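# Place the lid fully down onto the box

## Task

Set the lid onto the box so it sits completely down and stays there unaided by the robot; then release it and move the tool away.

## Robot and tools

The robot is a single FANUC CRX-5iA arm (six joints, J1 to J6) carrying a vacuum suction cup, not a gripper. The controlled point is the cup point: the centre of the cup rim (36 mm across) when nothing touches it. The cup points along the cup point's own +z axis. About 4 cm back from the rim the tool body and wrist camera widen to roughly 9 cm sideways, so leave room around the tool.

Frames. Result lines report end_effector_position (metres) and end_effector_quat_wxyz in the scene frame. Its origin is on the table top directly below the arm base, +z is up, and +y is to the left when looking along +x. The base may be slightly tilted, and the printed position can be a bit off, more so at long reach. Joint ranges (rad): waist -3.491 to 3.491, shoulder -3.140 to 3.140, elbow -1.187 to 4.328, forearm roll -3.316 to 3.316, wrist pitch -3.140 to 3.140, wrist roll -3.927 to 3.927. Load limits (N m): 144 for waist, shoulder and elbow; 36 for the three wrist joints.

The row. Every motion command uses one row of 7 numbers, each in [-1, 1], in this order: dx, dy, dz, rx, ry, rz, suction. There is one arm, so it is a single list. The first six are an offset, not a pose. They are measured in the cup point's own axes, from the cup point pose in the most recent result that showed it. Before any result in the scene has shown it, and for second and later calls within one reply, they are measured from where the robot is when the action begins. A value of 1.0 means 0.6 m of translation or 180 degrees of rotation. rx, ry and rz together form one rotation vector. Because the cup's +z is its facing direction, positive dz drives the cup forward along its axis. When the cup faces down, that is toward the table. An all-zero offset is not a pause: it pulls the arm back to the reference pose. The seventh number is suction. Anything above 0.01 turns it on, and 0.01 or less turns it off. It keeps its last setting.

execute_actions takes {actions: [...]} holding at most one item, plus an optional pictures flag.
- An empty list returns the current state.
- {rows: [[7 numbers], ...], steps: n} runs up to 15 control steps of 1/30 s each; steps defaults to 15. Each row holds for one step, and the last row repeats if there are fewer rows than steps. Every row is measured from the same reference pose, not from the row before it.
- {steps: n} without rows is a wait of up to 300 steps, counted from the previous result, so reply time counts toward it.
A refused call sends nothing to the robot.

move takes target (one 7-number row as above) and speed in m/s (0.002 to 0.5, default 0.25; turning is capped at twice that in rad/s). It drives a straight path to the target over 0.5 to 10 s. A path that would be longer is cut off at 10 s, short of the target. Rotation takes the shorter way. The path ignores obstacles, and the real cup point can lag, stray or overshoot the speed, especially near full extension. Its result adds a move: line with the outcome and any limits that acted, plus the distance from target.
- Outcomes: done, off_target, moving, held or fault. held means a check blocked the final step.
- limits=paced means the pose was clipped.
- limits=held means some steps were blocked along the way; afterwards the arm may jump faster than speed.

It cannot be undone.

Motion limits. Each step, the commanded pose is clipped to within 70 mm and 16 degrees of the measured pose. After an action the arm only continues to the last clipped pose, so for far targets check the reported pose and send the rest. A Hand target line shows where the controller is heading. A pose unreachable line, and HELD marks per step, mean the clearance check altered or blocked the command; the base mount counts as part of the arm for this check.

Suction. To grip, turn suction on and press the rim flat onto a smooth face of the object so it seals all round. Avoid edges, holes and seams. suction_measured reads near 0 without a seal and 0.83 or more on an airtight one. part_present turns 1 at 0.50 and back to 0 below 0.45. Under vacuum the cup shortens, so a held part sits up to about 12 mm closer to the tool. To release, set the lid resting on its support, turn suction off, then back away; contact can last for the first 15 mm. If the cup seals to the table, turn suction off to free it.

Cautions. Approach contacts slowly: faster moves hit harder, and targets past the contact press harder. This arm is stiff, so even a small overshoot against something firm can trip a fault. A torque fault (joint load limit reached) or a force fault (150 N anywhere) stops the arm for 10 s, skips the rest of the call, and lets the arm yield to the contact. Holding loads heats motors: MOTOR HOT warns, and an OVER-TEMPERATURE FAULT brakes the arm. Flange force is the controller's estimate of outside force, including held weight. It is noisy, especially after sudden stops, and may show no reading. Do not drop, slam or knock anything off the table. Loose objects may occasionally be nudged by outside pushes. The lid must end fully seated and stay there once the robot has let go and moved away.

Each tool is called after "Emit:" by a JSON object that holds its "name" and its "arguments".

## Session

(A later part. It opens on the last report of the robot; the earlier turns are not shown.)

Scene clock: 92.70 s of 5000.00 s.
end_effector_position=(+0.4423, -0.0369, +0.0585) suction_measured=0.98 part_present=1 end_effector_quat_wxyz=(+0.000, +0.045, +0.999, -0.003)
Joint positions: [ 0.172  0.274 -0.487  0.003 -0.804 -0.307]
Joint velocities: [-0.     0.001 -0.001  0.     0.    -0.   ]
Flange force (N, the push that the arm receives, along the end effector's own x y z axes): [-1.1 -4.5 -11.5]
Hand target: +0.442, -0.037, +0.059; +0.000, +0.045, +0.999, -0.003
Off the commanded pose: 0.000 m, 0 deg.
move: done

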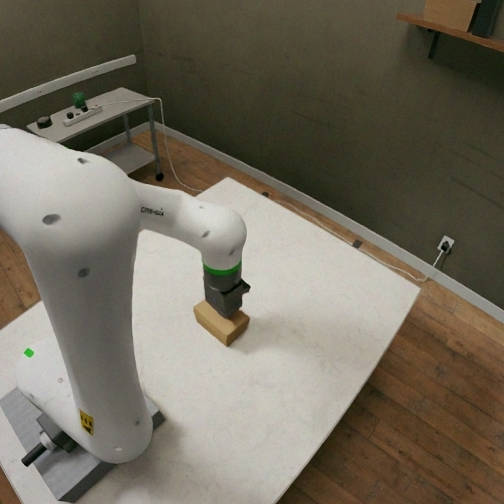

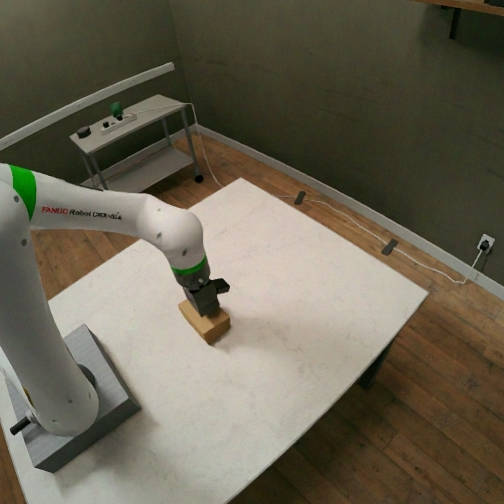

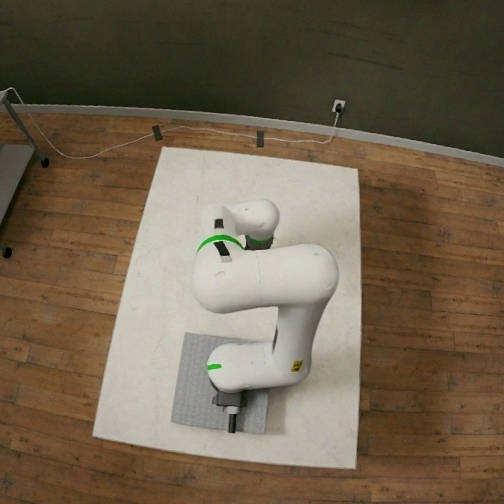

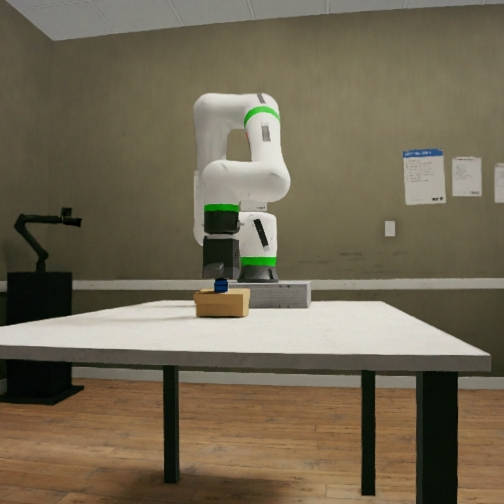

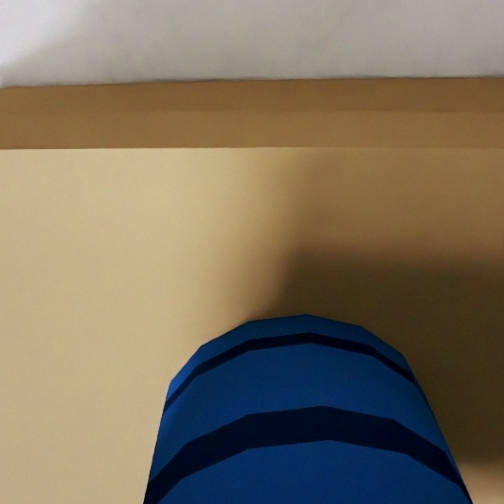

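Emit:
{"name": "move", "arguments": {"target": [0,0,-0.025,0,0,0,1], "speed": 0.015}}

Emit:
{"name": "move", "arguments": {"target": [0.005,0,0,0,0,0,1], "speed": 0.01}}

Emit:
{"name": "zoom_image", "arguments": {"camera": "cam_low", "region": [180,265,260,330]}}

Emit:
{"name": "zoom_image", "arguments": {"camera": "cam_head_left", "region": [185,290,265,360]}}

Scene clock: 104.80 s of 5000.00 s.
end_effector_position=(+0.4423, -0.0368, +0.0736) suction_measured=0.98 part_present=1 end_effector_quat_wxyz=(+0.000, +0.045, +0.999, -0.003)
Joint positions: [ 0.172  0.245 -0.477  0.003 -0.842 -0.307]
Joint velocities: [ 0.     0.    -0.001 -0.    -0.    -0.   ]
Flange force (N, the push that the arm receives, along the end effector's own x y z axes): [1.3 -5.6 -0.6]
Hand target: +0.442, -0.037, +0.074; +0.000, +0.045, +0.999, -0.003
Off the commanded pose: 0.000 m, 0 deg.
After step 90, 7.87 s passed at rest.
move: done

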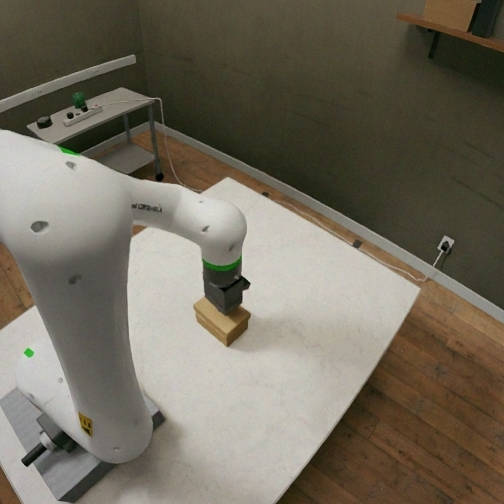

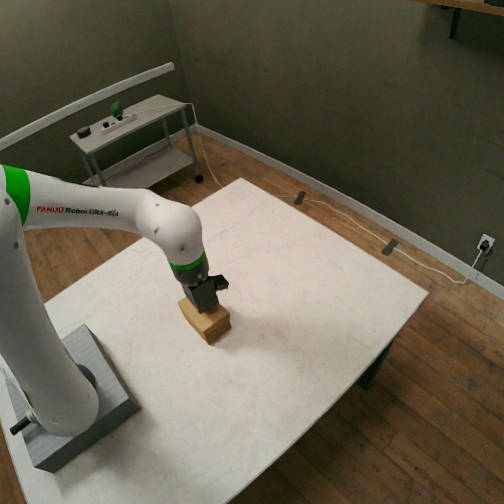

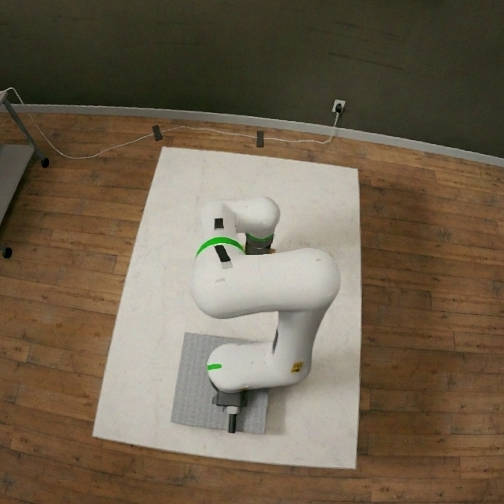

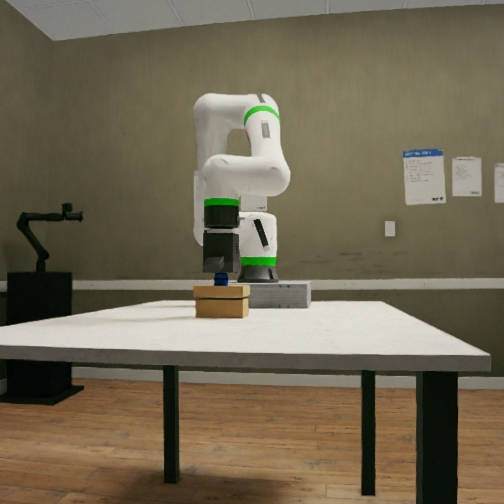

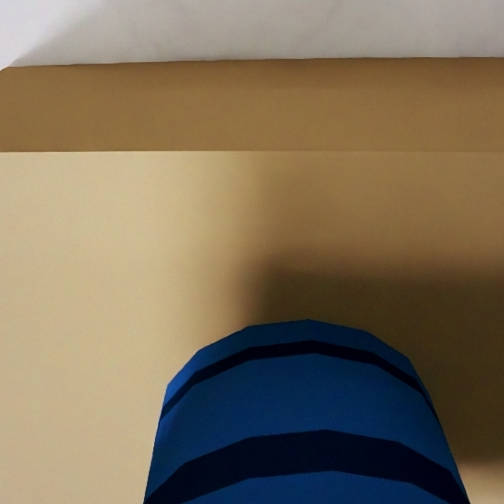

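Scene clock: 105.50 s of 5000.00 s.
end_effector_position=(+0.4394, -0.0366, +0.0736) suction_measured=0.98 part_present=1 end_effector_quat_wxyz=(+0.000, +0.045, +0.999, -0.003)
Joint positions: [ 0.174  0.239 -0.486  0.003 -0.84  -0.309]
Joint velocities: [ 0.    -0.001 -0.001  0.     0.    -0.001]
Flange force (N, the push that the arm receives, along the end effector's own x y z axes): [-1.4 -1.3 -2.8]
Hand target: +0.439, -0.037, +0.074; +0.000, +0.045, +0.999, -0.003
Off the commanded pose: 0.000 m, 0 deg.
move: done

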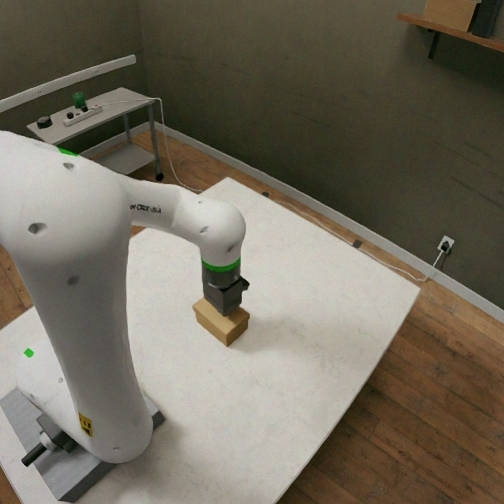

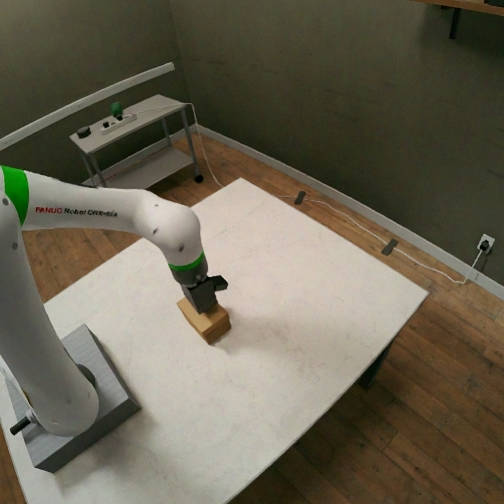

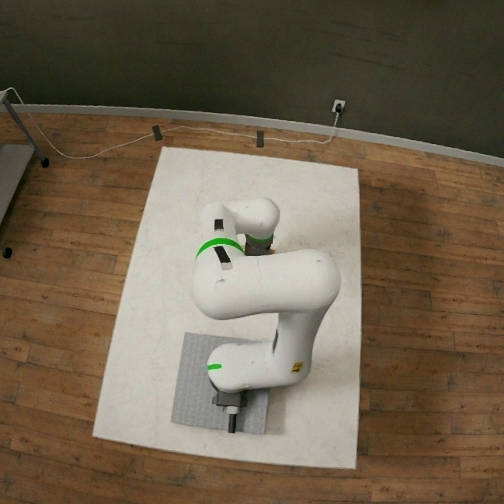

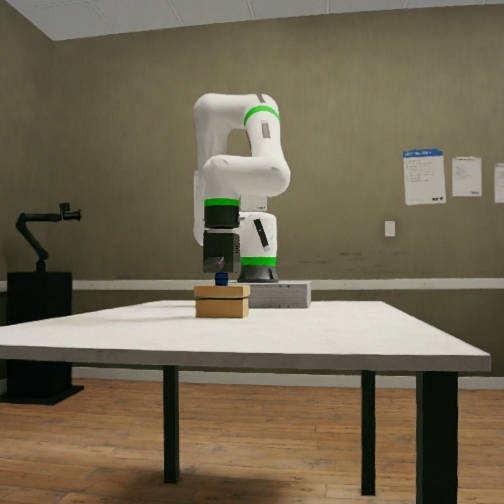

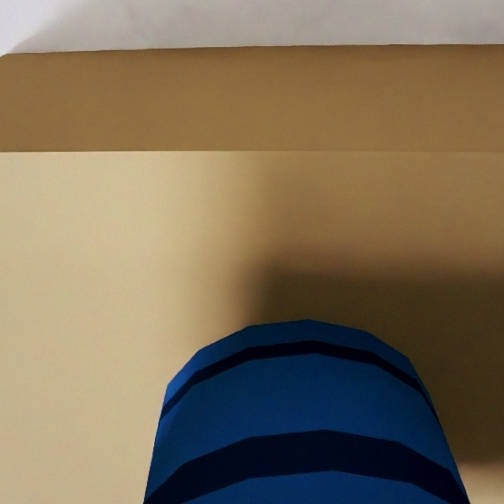

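Region (180, 265, 260, 330) of cam_low's 504x504 image, scaled by 6.300, with more detail than that image has; it fills the top 410 rows of this view, and the rest is white.

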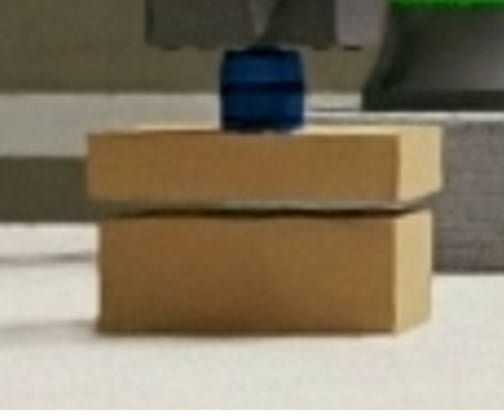

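Region (185, 290, 265, 360) of cam_head_left's 504x504 image, scaled by 6.300, with more detail than that image has; it fills the top 441 rows of this view, and the rest is white.

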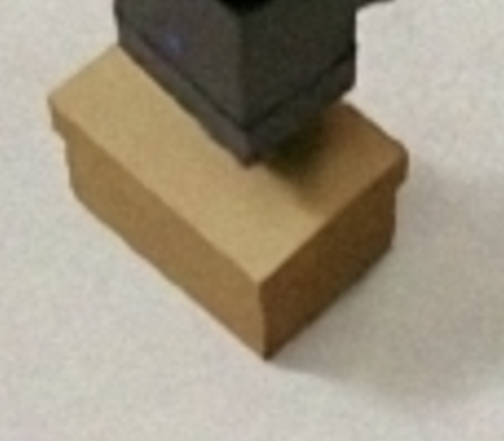

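Emit:
{"name": "move", "arguments": {"target": [-0.0015,0.0022,0.004,0,0,-0.007,1], "speed": 0.01}}

Emit:
{"name": "move", "arguments": {"target": [0,0,0.018,0,0,0,1], "speed": 0.01}}

Emit:
{"name": "zoom_image", "arguments": {"camera": "cam_low", "region": [180,265,260,330]}}

Scene clock: 117.70 s of 5000.00 s.
end_effector_position=(+0.4404, -0.0353, +0.0712) suction_measured=0.98 part_present=1 end_effector_quat_wxyz=(+0.000, +0.034, +0.999, -0.003)
Joint positions: [ 0.177  0.245 -0.485  0.003 -0.835 -0.29 ]
Joint velocities: [ 0.    -0.     0.002 -0.    -0.     0.   ]
Flange force (N, the push that the arm receives, along the end effector's own x y z axes): [1.7 -1.3 -4.2]
Hand target: +0.440, -0.035, +0.071; +0.000, +0.034, +0.999, -0.003
Off the commanded pose: 0.000 m, 0 deg.
After step 90, 7.87 s passed at rest.
move: done

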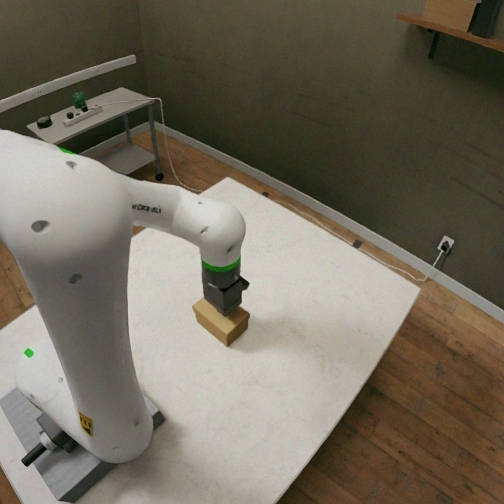

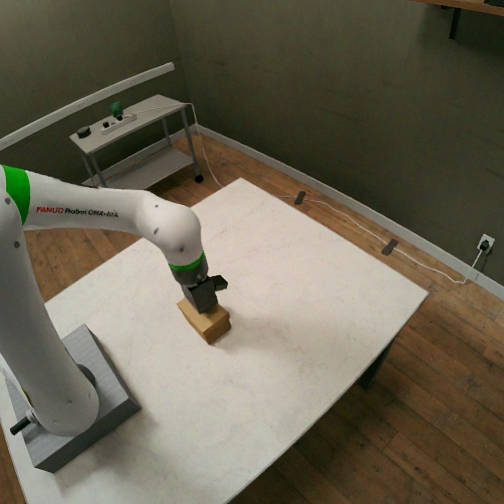

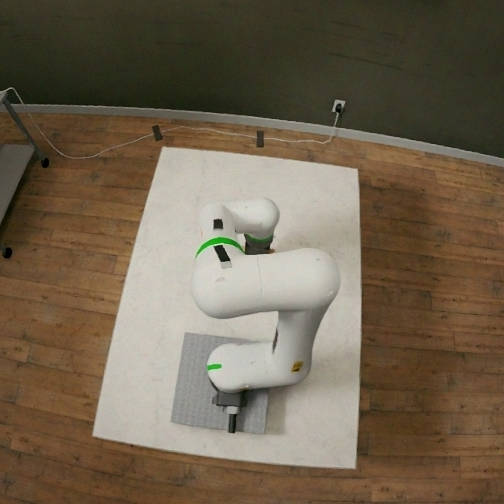

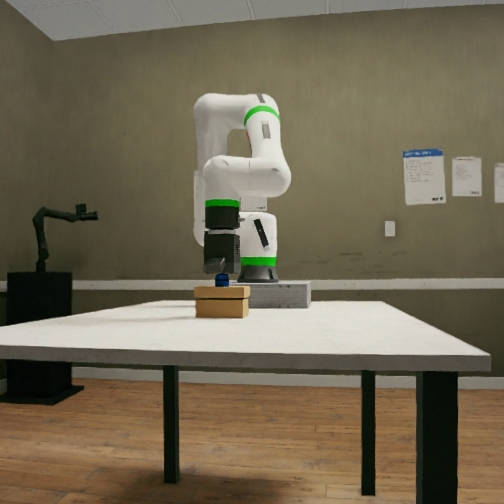

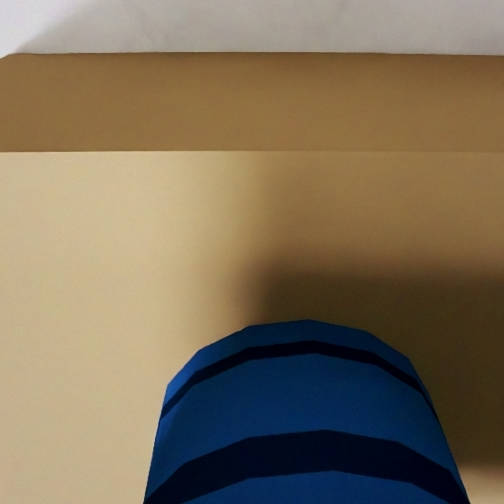

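Scene clock: 119.00 s of 5000.00 s.
end_effector_position=(+0.4404, -0.0354, +0.0603) suction_measured=0.98 part_present=1 end_effector_quat_wxyz=(+0.000, +0.034, +0.999, -0.003)
Joint positions: [ 0.177  0.266 -0.492  0.003 -0.807 -0.29 ]
Joint velocities: [ 0.  0. -0.  0.  0. -0.]
Flange force (N, the push that the arm receives, along the end effector's own x y z axes): [1.6 0.1 -11.9]
Hand target: +0.440, -0.035, +0.060; +0.000, +0.034, +0.999, -0.003
Off the commanded pose: 0.000 m, 0 deg.
move: done

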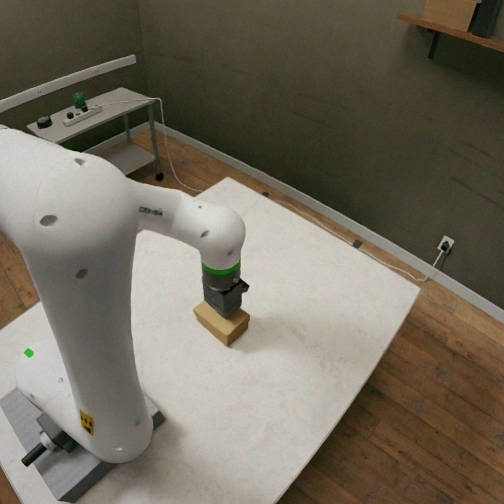

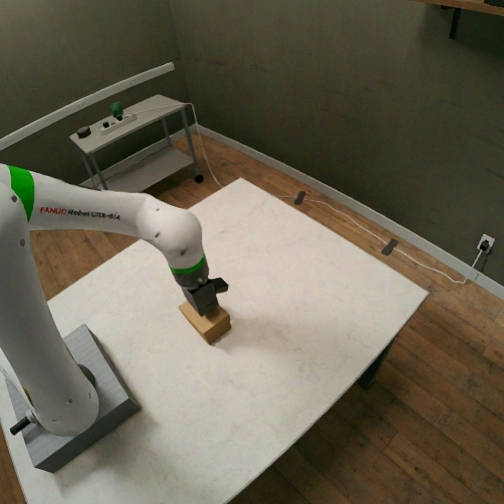

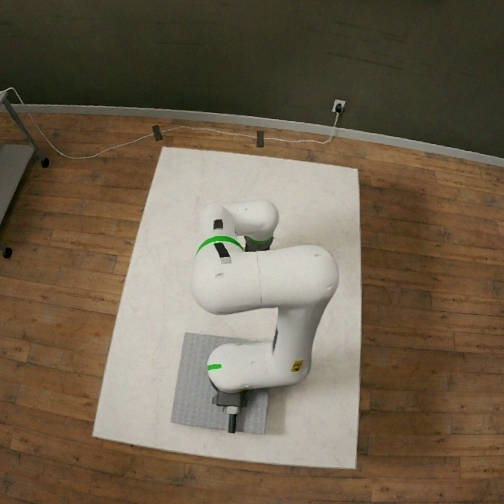

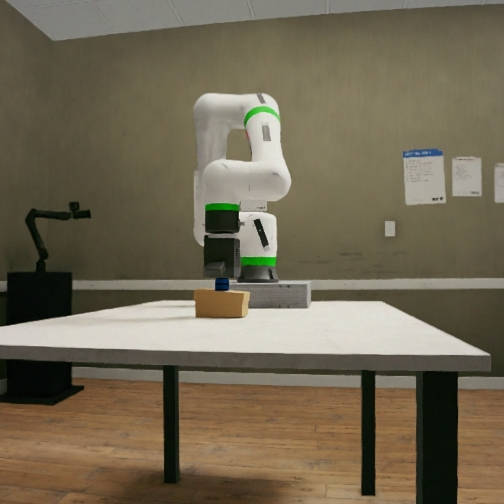

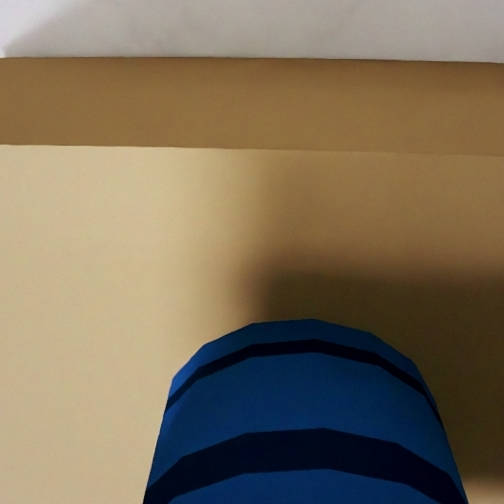

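Region (180, 265, 260, 330) of cam_low's 504x504 image, scaled by 6.300, with more detail than that image has; it fills the top 410 rows of this view, and the rest is white.

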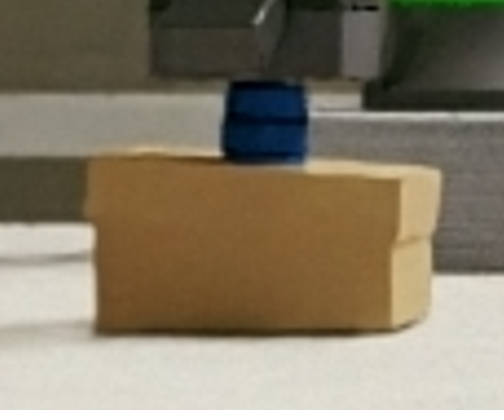

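Emit:
{"name": "move", "arguments": {"target": [0,0,-0.021,0,0,0,1], "speed": 0.015}}

Emit:
{"name": "move", "arguments": {"target": [0,-0.0035,0,0,0,0,1], "speed": 0.01}}

Emit:
{"name": "zoom_image", "arguments": {"camera": "cam_low", "region": [180,265,260,330]}}

Scene clock: 129.00 s of 5000.00 s.
end_effector_position=(+0.4404, -0.0353, +0.0730) suction_measured=0.98 part_present=1 end_effector_quat_wxyz=(+0.000, +0.034, +0.999, -0.003)
Joint positions: [ 0.177  0.242 -0.483  0.003 -0.839 -0.29 ]
Joint velocities: [ 0.    -0.     0.001 -0.    -0.001  0.001]
Flange force (N, the push that the arm receives, along the end effector's own x y z axes): [2.4 1.1 -0.6]
Hand target: +0.440, -0.035, +0.073; +0.000, +0.034, +0.999, -0.003
Off the commanded pose: 0.000 m, 0 deg.
After step 90, 5.93 s passed at rest.
move: done

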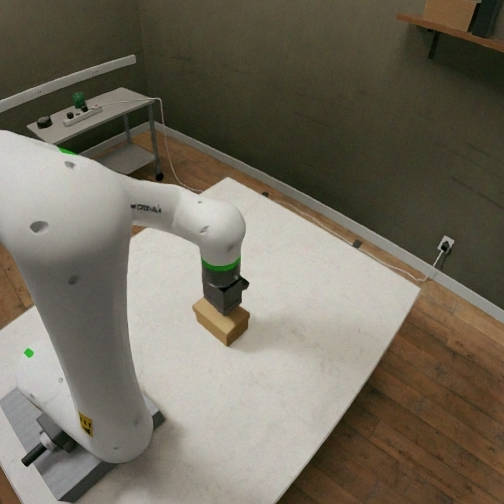

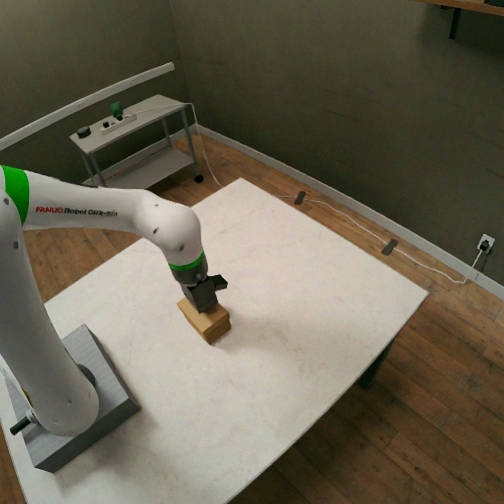

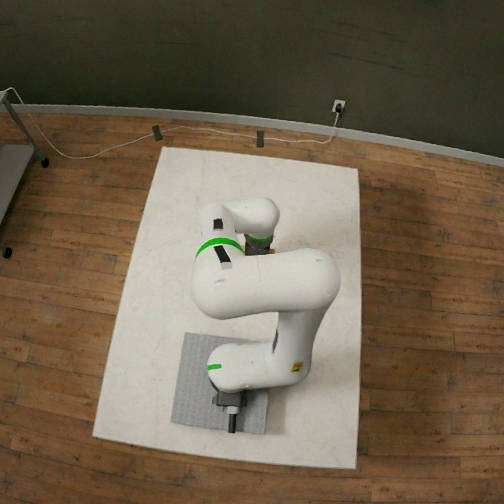

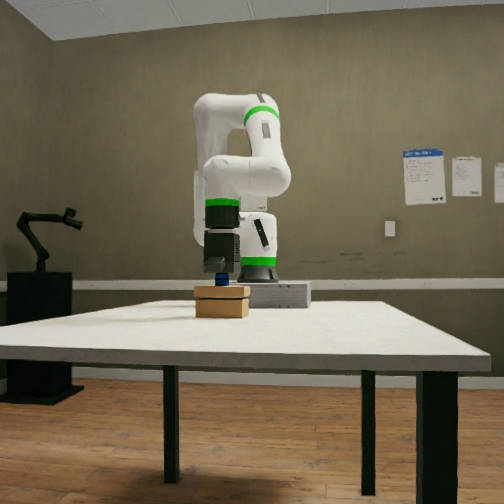

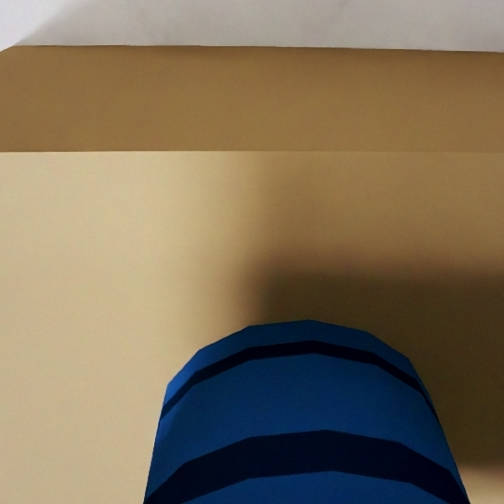

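Scene clock: 129.70 s of 5000.00 s.
end_effector_position=(+0.4403, -0.0374, +0.0730) suction_measured=0.98 part_present=1 end_effector_quat_wxyz=(+0.000, +0.034, +0.999, -0.003)
Joint positions: [ 0.172  0.242 -0.483  0.003 -0.839 -0.285]
Joint velocities: [-0.     0.    -0.     0.     0.     0.001]
Flange force (N, the push that the arm receives, along the end effector's own x y z axes): [1.8 -1.5 -1.0]
Hand target: +0.440, -0.037, +0.073; +0.000, +0.034, +0.999, -0.003
Off the commanded pose: 0.000 m, 0 deg.
move: done

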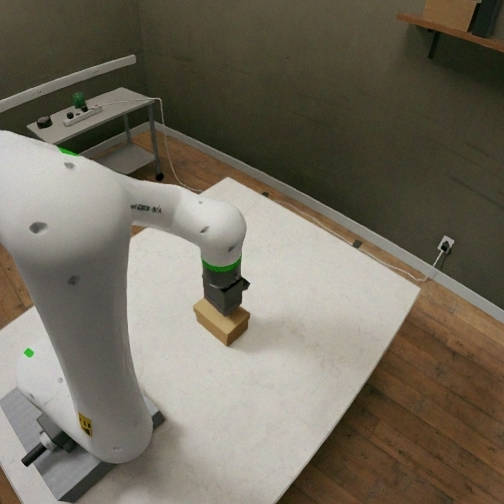

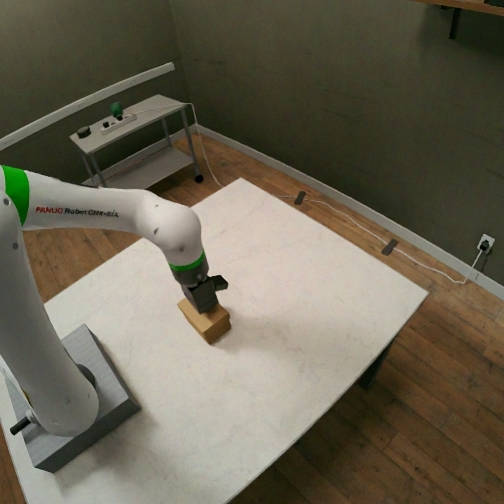

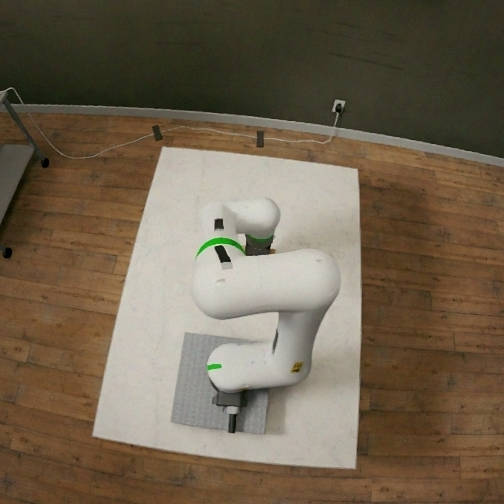

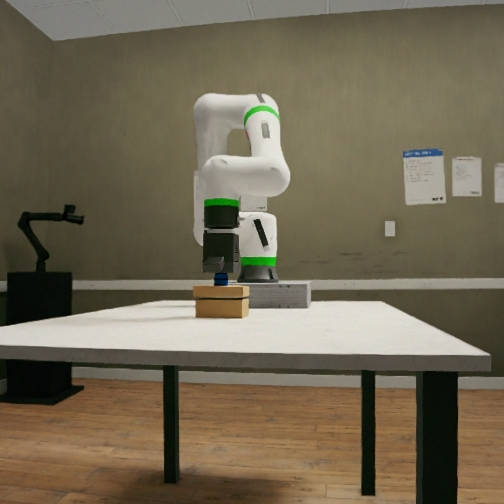

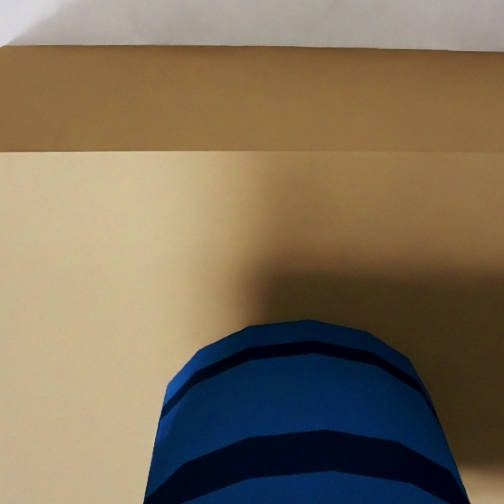

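Region (180, 265, 260, 330) of cam_low's 504x504 image, scaled by 6.300, with more detail than that image has; it fills the top 410 rows of this view, and the rest is white.

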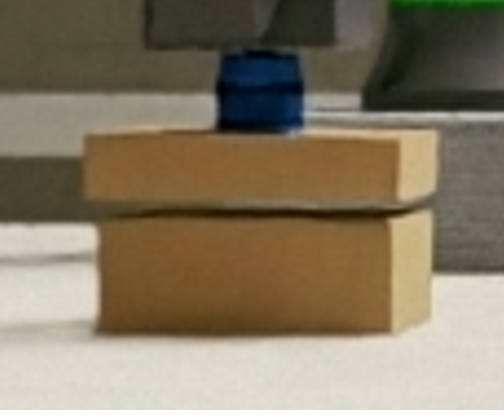

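Emit:
{"name": "move", "arguments": {"target": [-0.0025,0.0015,0.004,0,0,0.003,1], "speed": 0.01}}

Emit:
{"name": "move", "arguments": {"target": [0,0,0.013,0,0,0,1], "speed": 0.008}}

Emit:
{"name": "zoom_image", "arguments": {"camera": "cam_low", "region": [180,265,260,330]}}

Scene clock: 139.57 s of 5000.00 s.
end_effector_position=(+0.4418, -0.0366, +0.0706) suction_measured=0.98 part_present=1 end_effector_quat_wxyz=(+0.000, +0.038, +0.999, -0.003)
Joint positions: [ 0.173  0.25  -0.481  0.003 -0.834 -0.296]
Joint velocities: [ 0.001  0.001  0.001  0.    -0.    -0.001]
Flange force (N, the push that the arm receives, along the end effector's own x y z axes): [0.0 -0.5 -1.2]
Hand target: +0.442, -0.037, +0.071; +0.000, +0.038, +0.999, -0.003
Off the commanded pose: 0.000 m, 0 deg.
After step 90, 6.17 s passed at rest.
move: done

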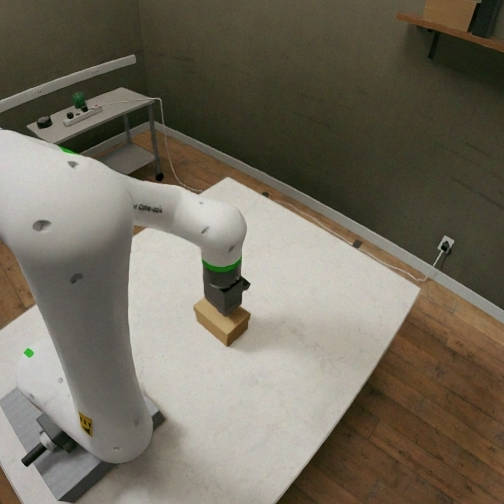

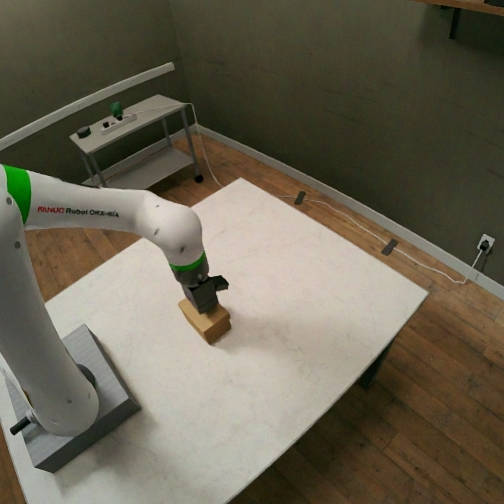

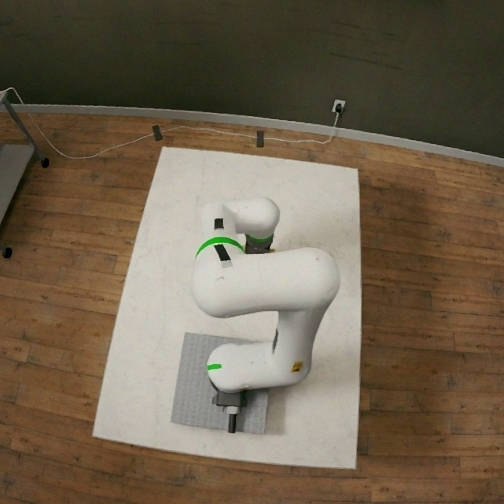

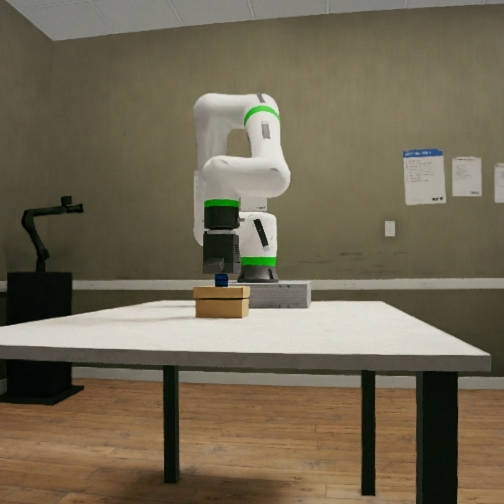

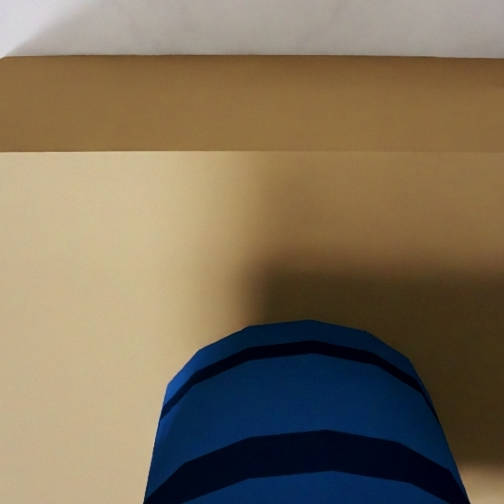

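Scene clock: 140.77 s of 5000.00 s.
end_effector_position=(+0.4418, -0.0367, +0.0628) suction_measured=0.98 part_present=1 end_effector_quat_wxyz=(+0.000, +0.038, +0.999, -0.003)
Joint positions: [ 0.173  0.264 -0.486  0.003 -0.814 -0.296]
Joint velocities: [ 0.     0.    -0.001  0.     0.    -0.001]
Flange force (N, the push that the arm receives, along the end effector's own x y z axes): [3.3 -2.2 -8.8]
Hand target: +0.442, -0.037, +0.063; +0.000, +0.038, +0.999, -0.003
Off the commanded pose: 0.000 m, 0 deg.
move: done

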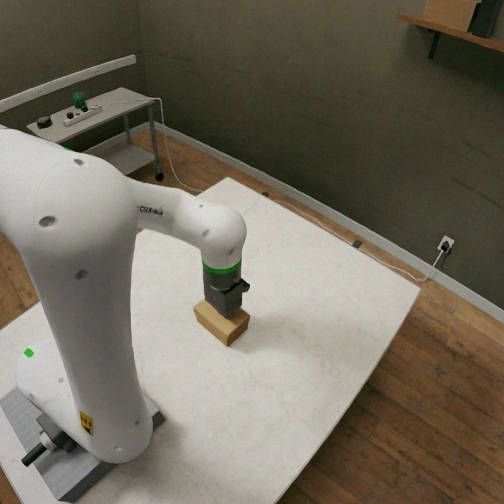

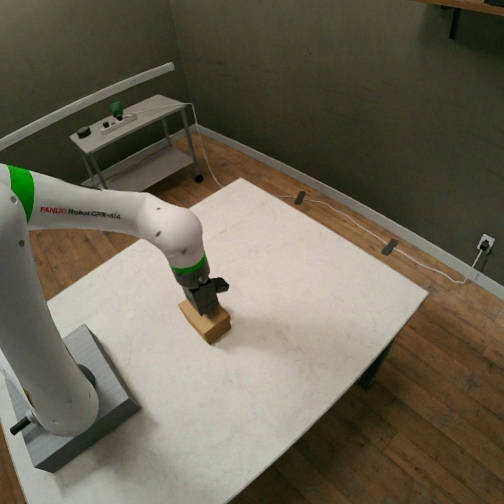

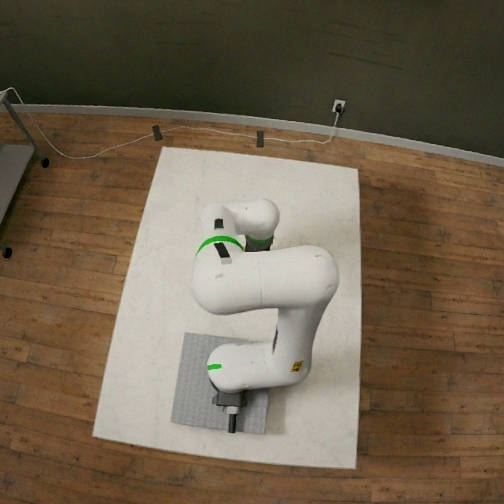

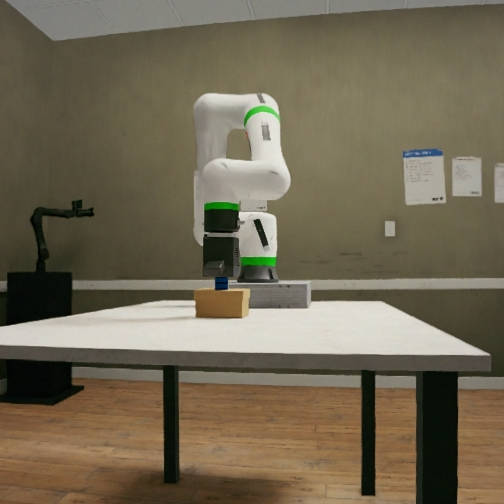

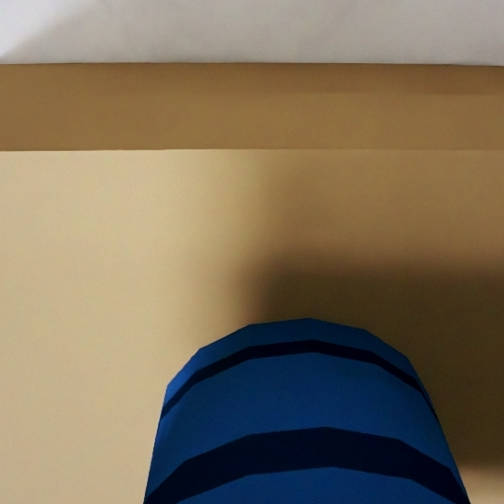

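Region (180, 265, 260, 330) of cam_low's 504x504 image, scaled by 6.300, with more detail than that image has; it fills the top 410 rows of this view, and the rest is white.

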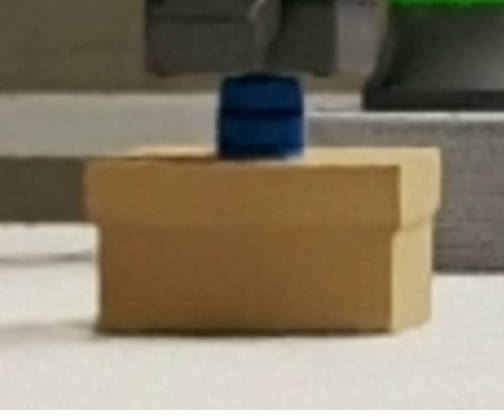

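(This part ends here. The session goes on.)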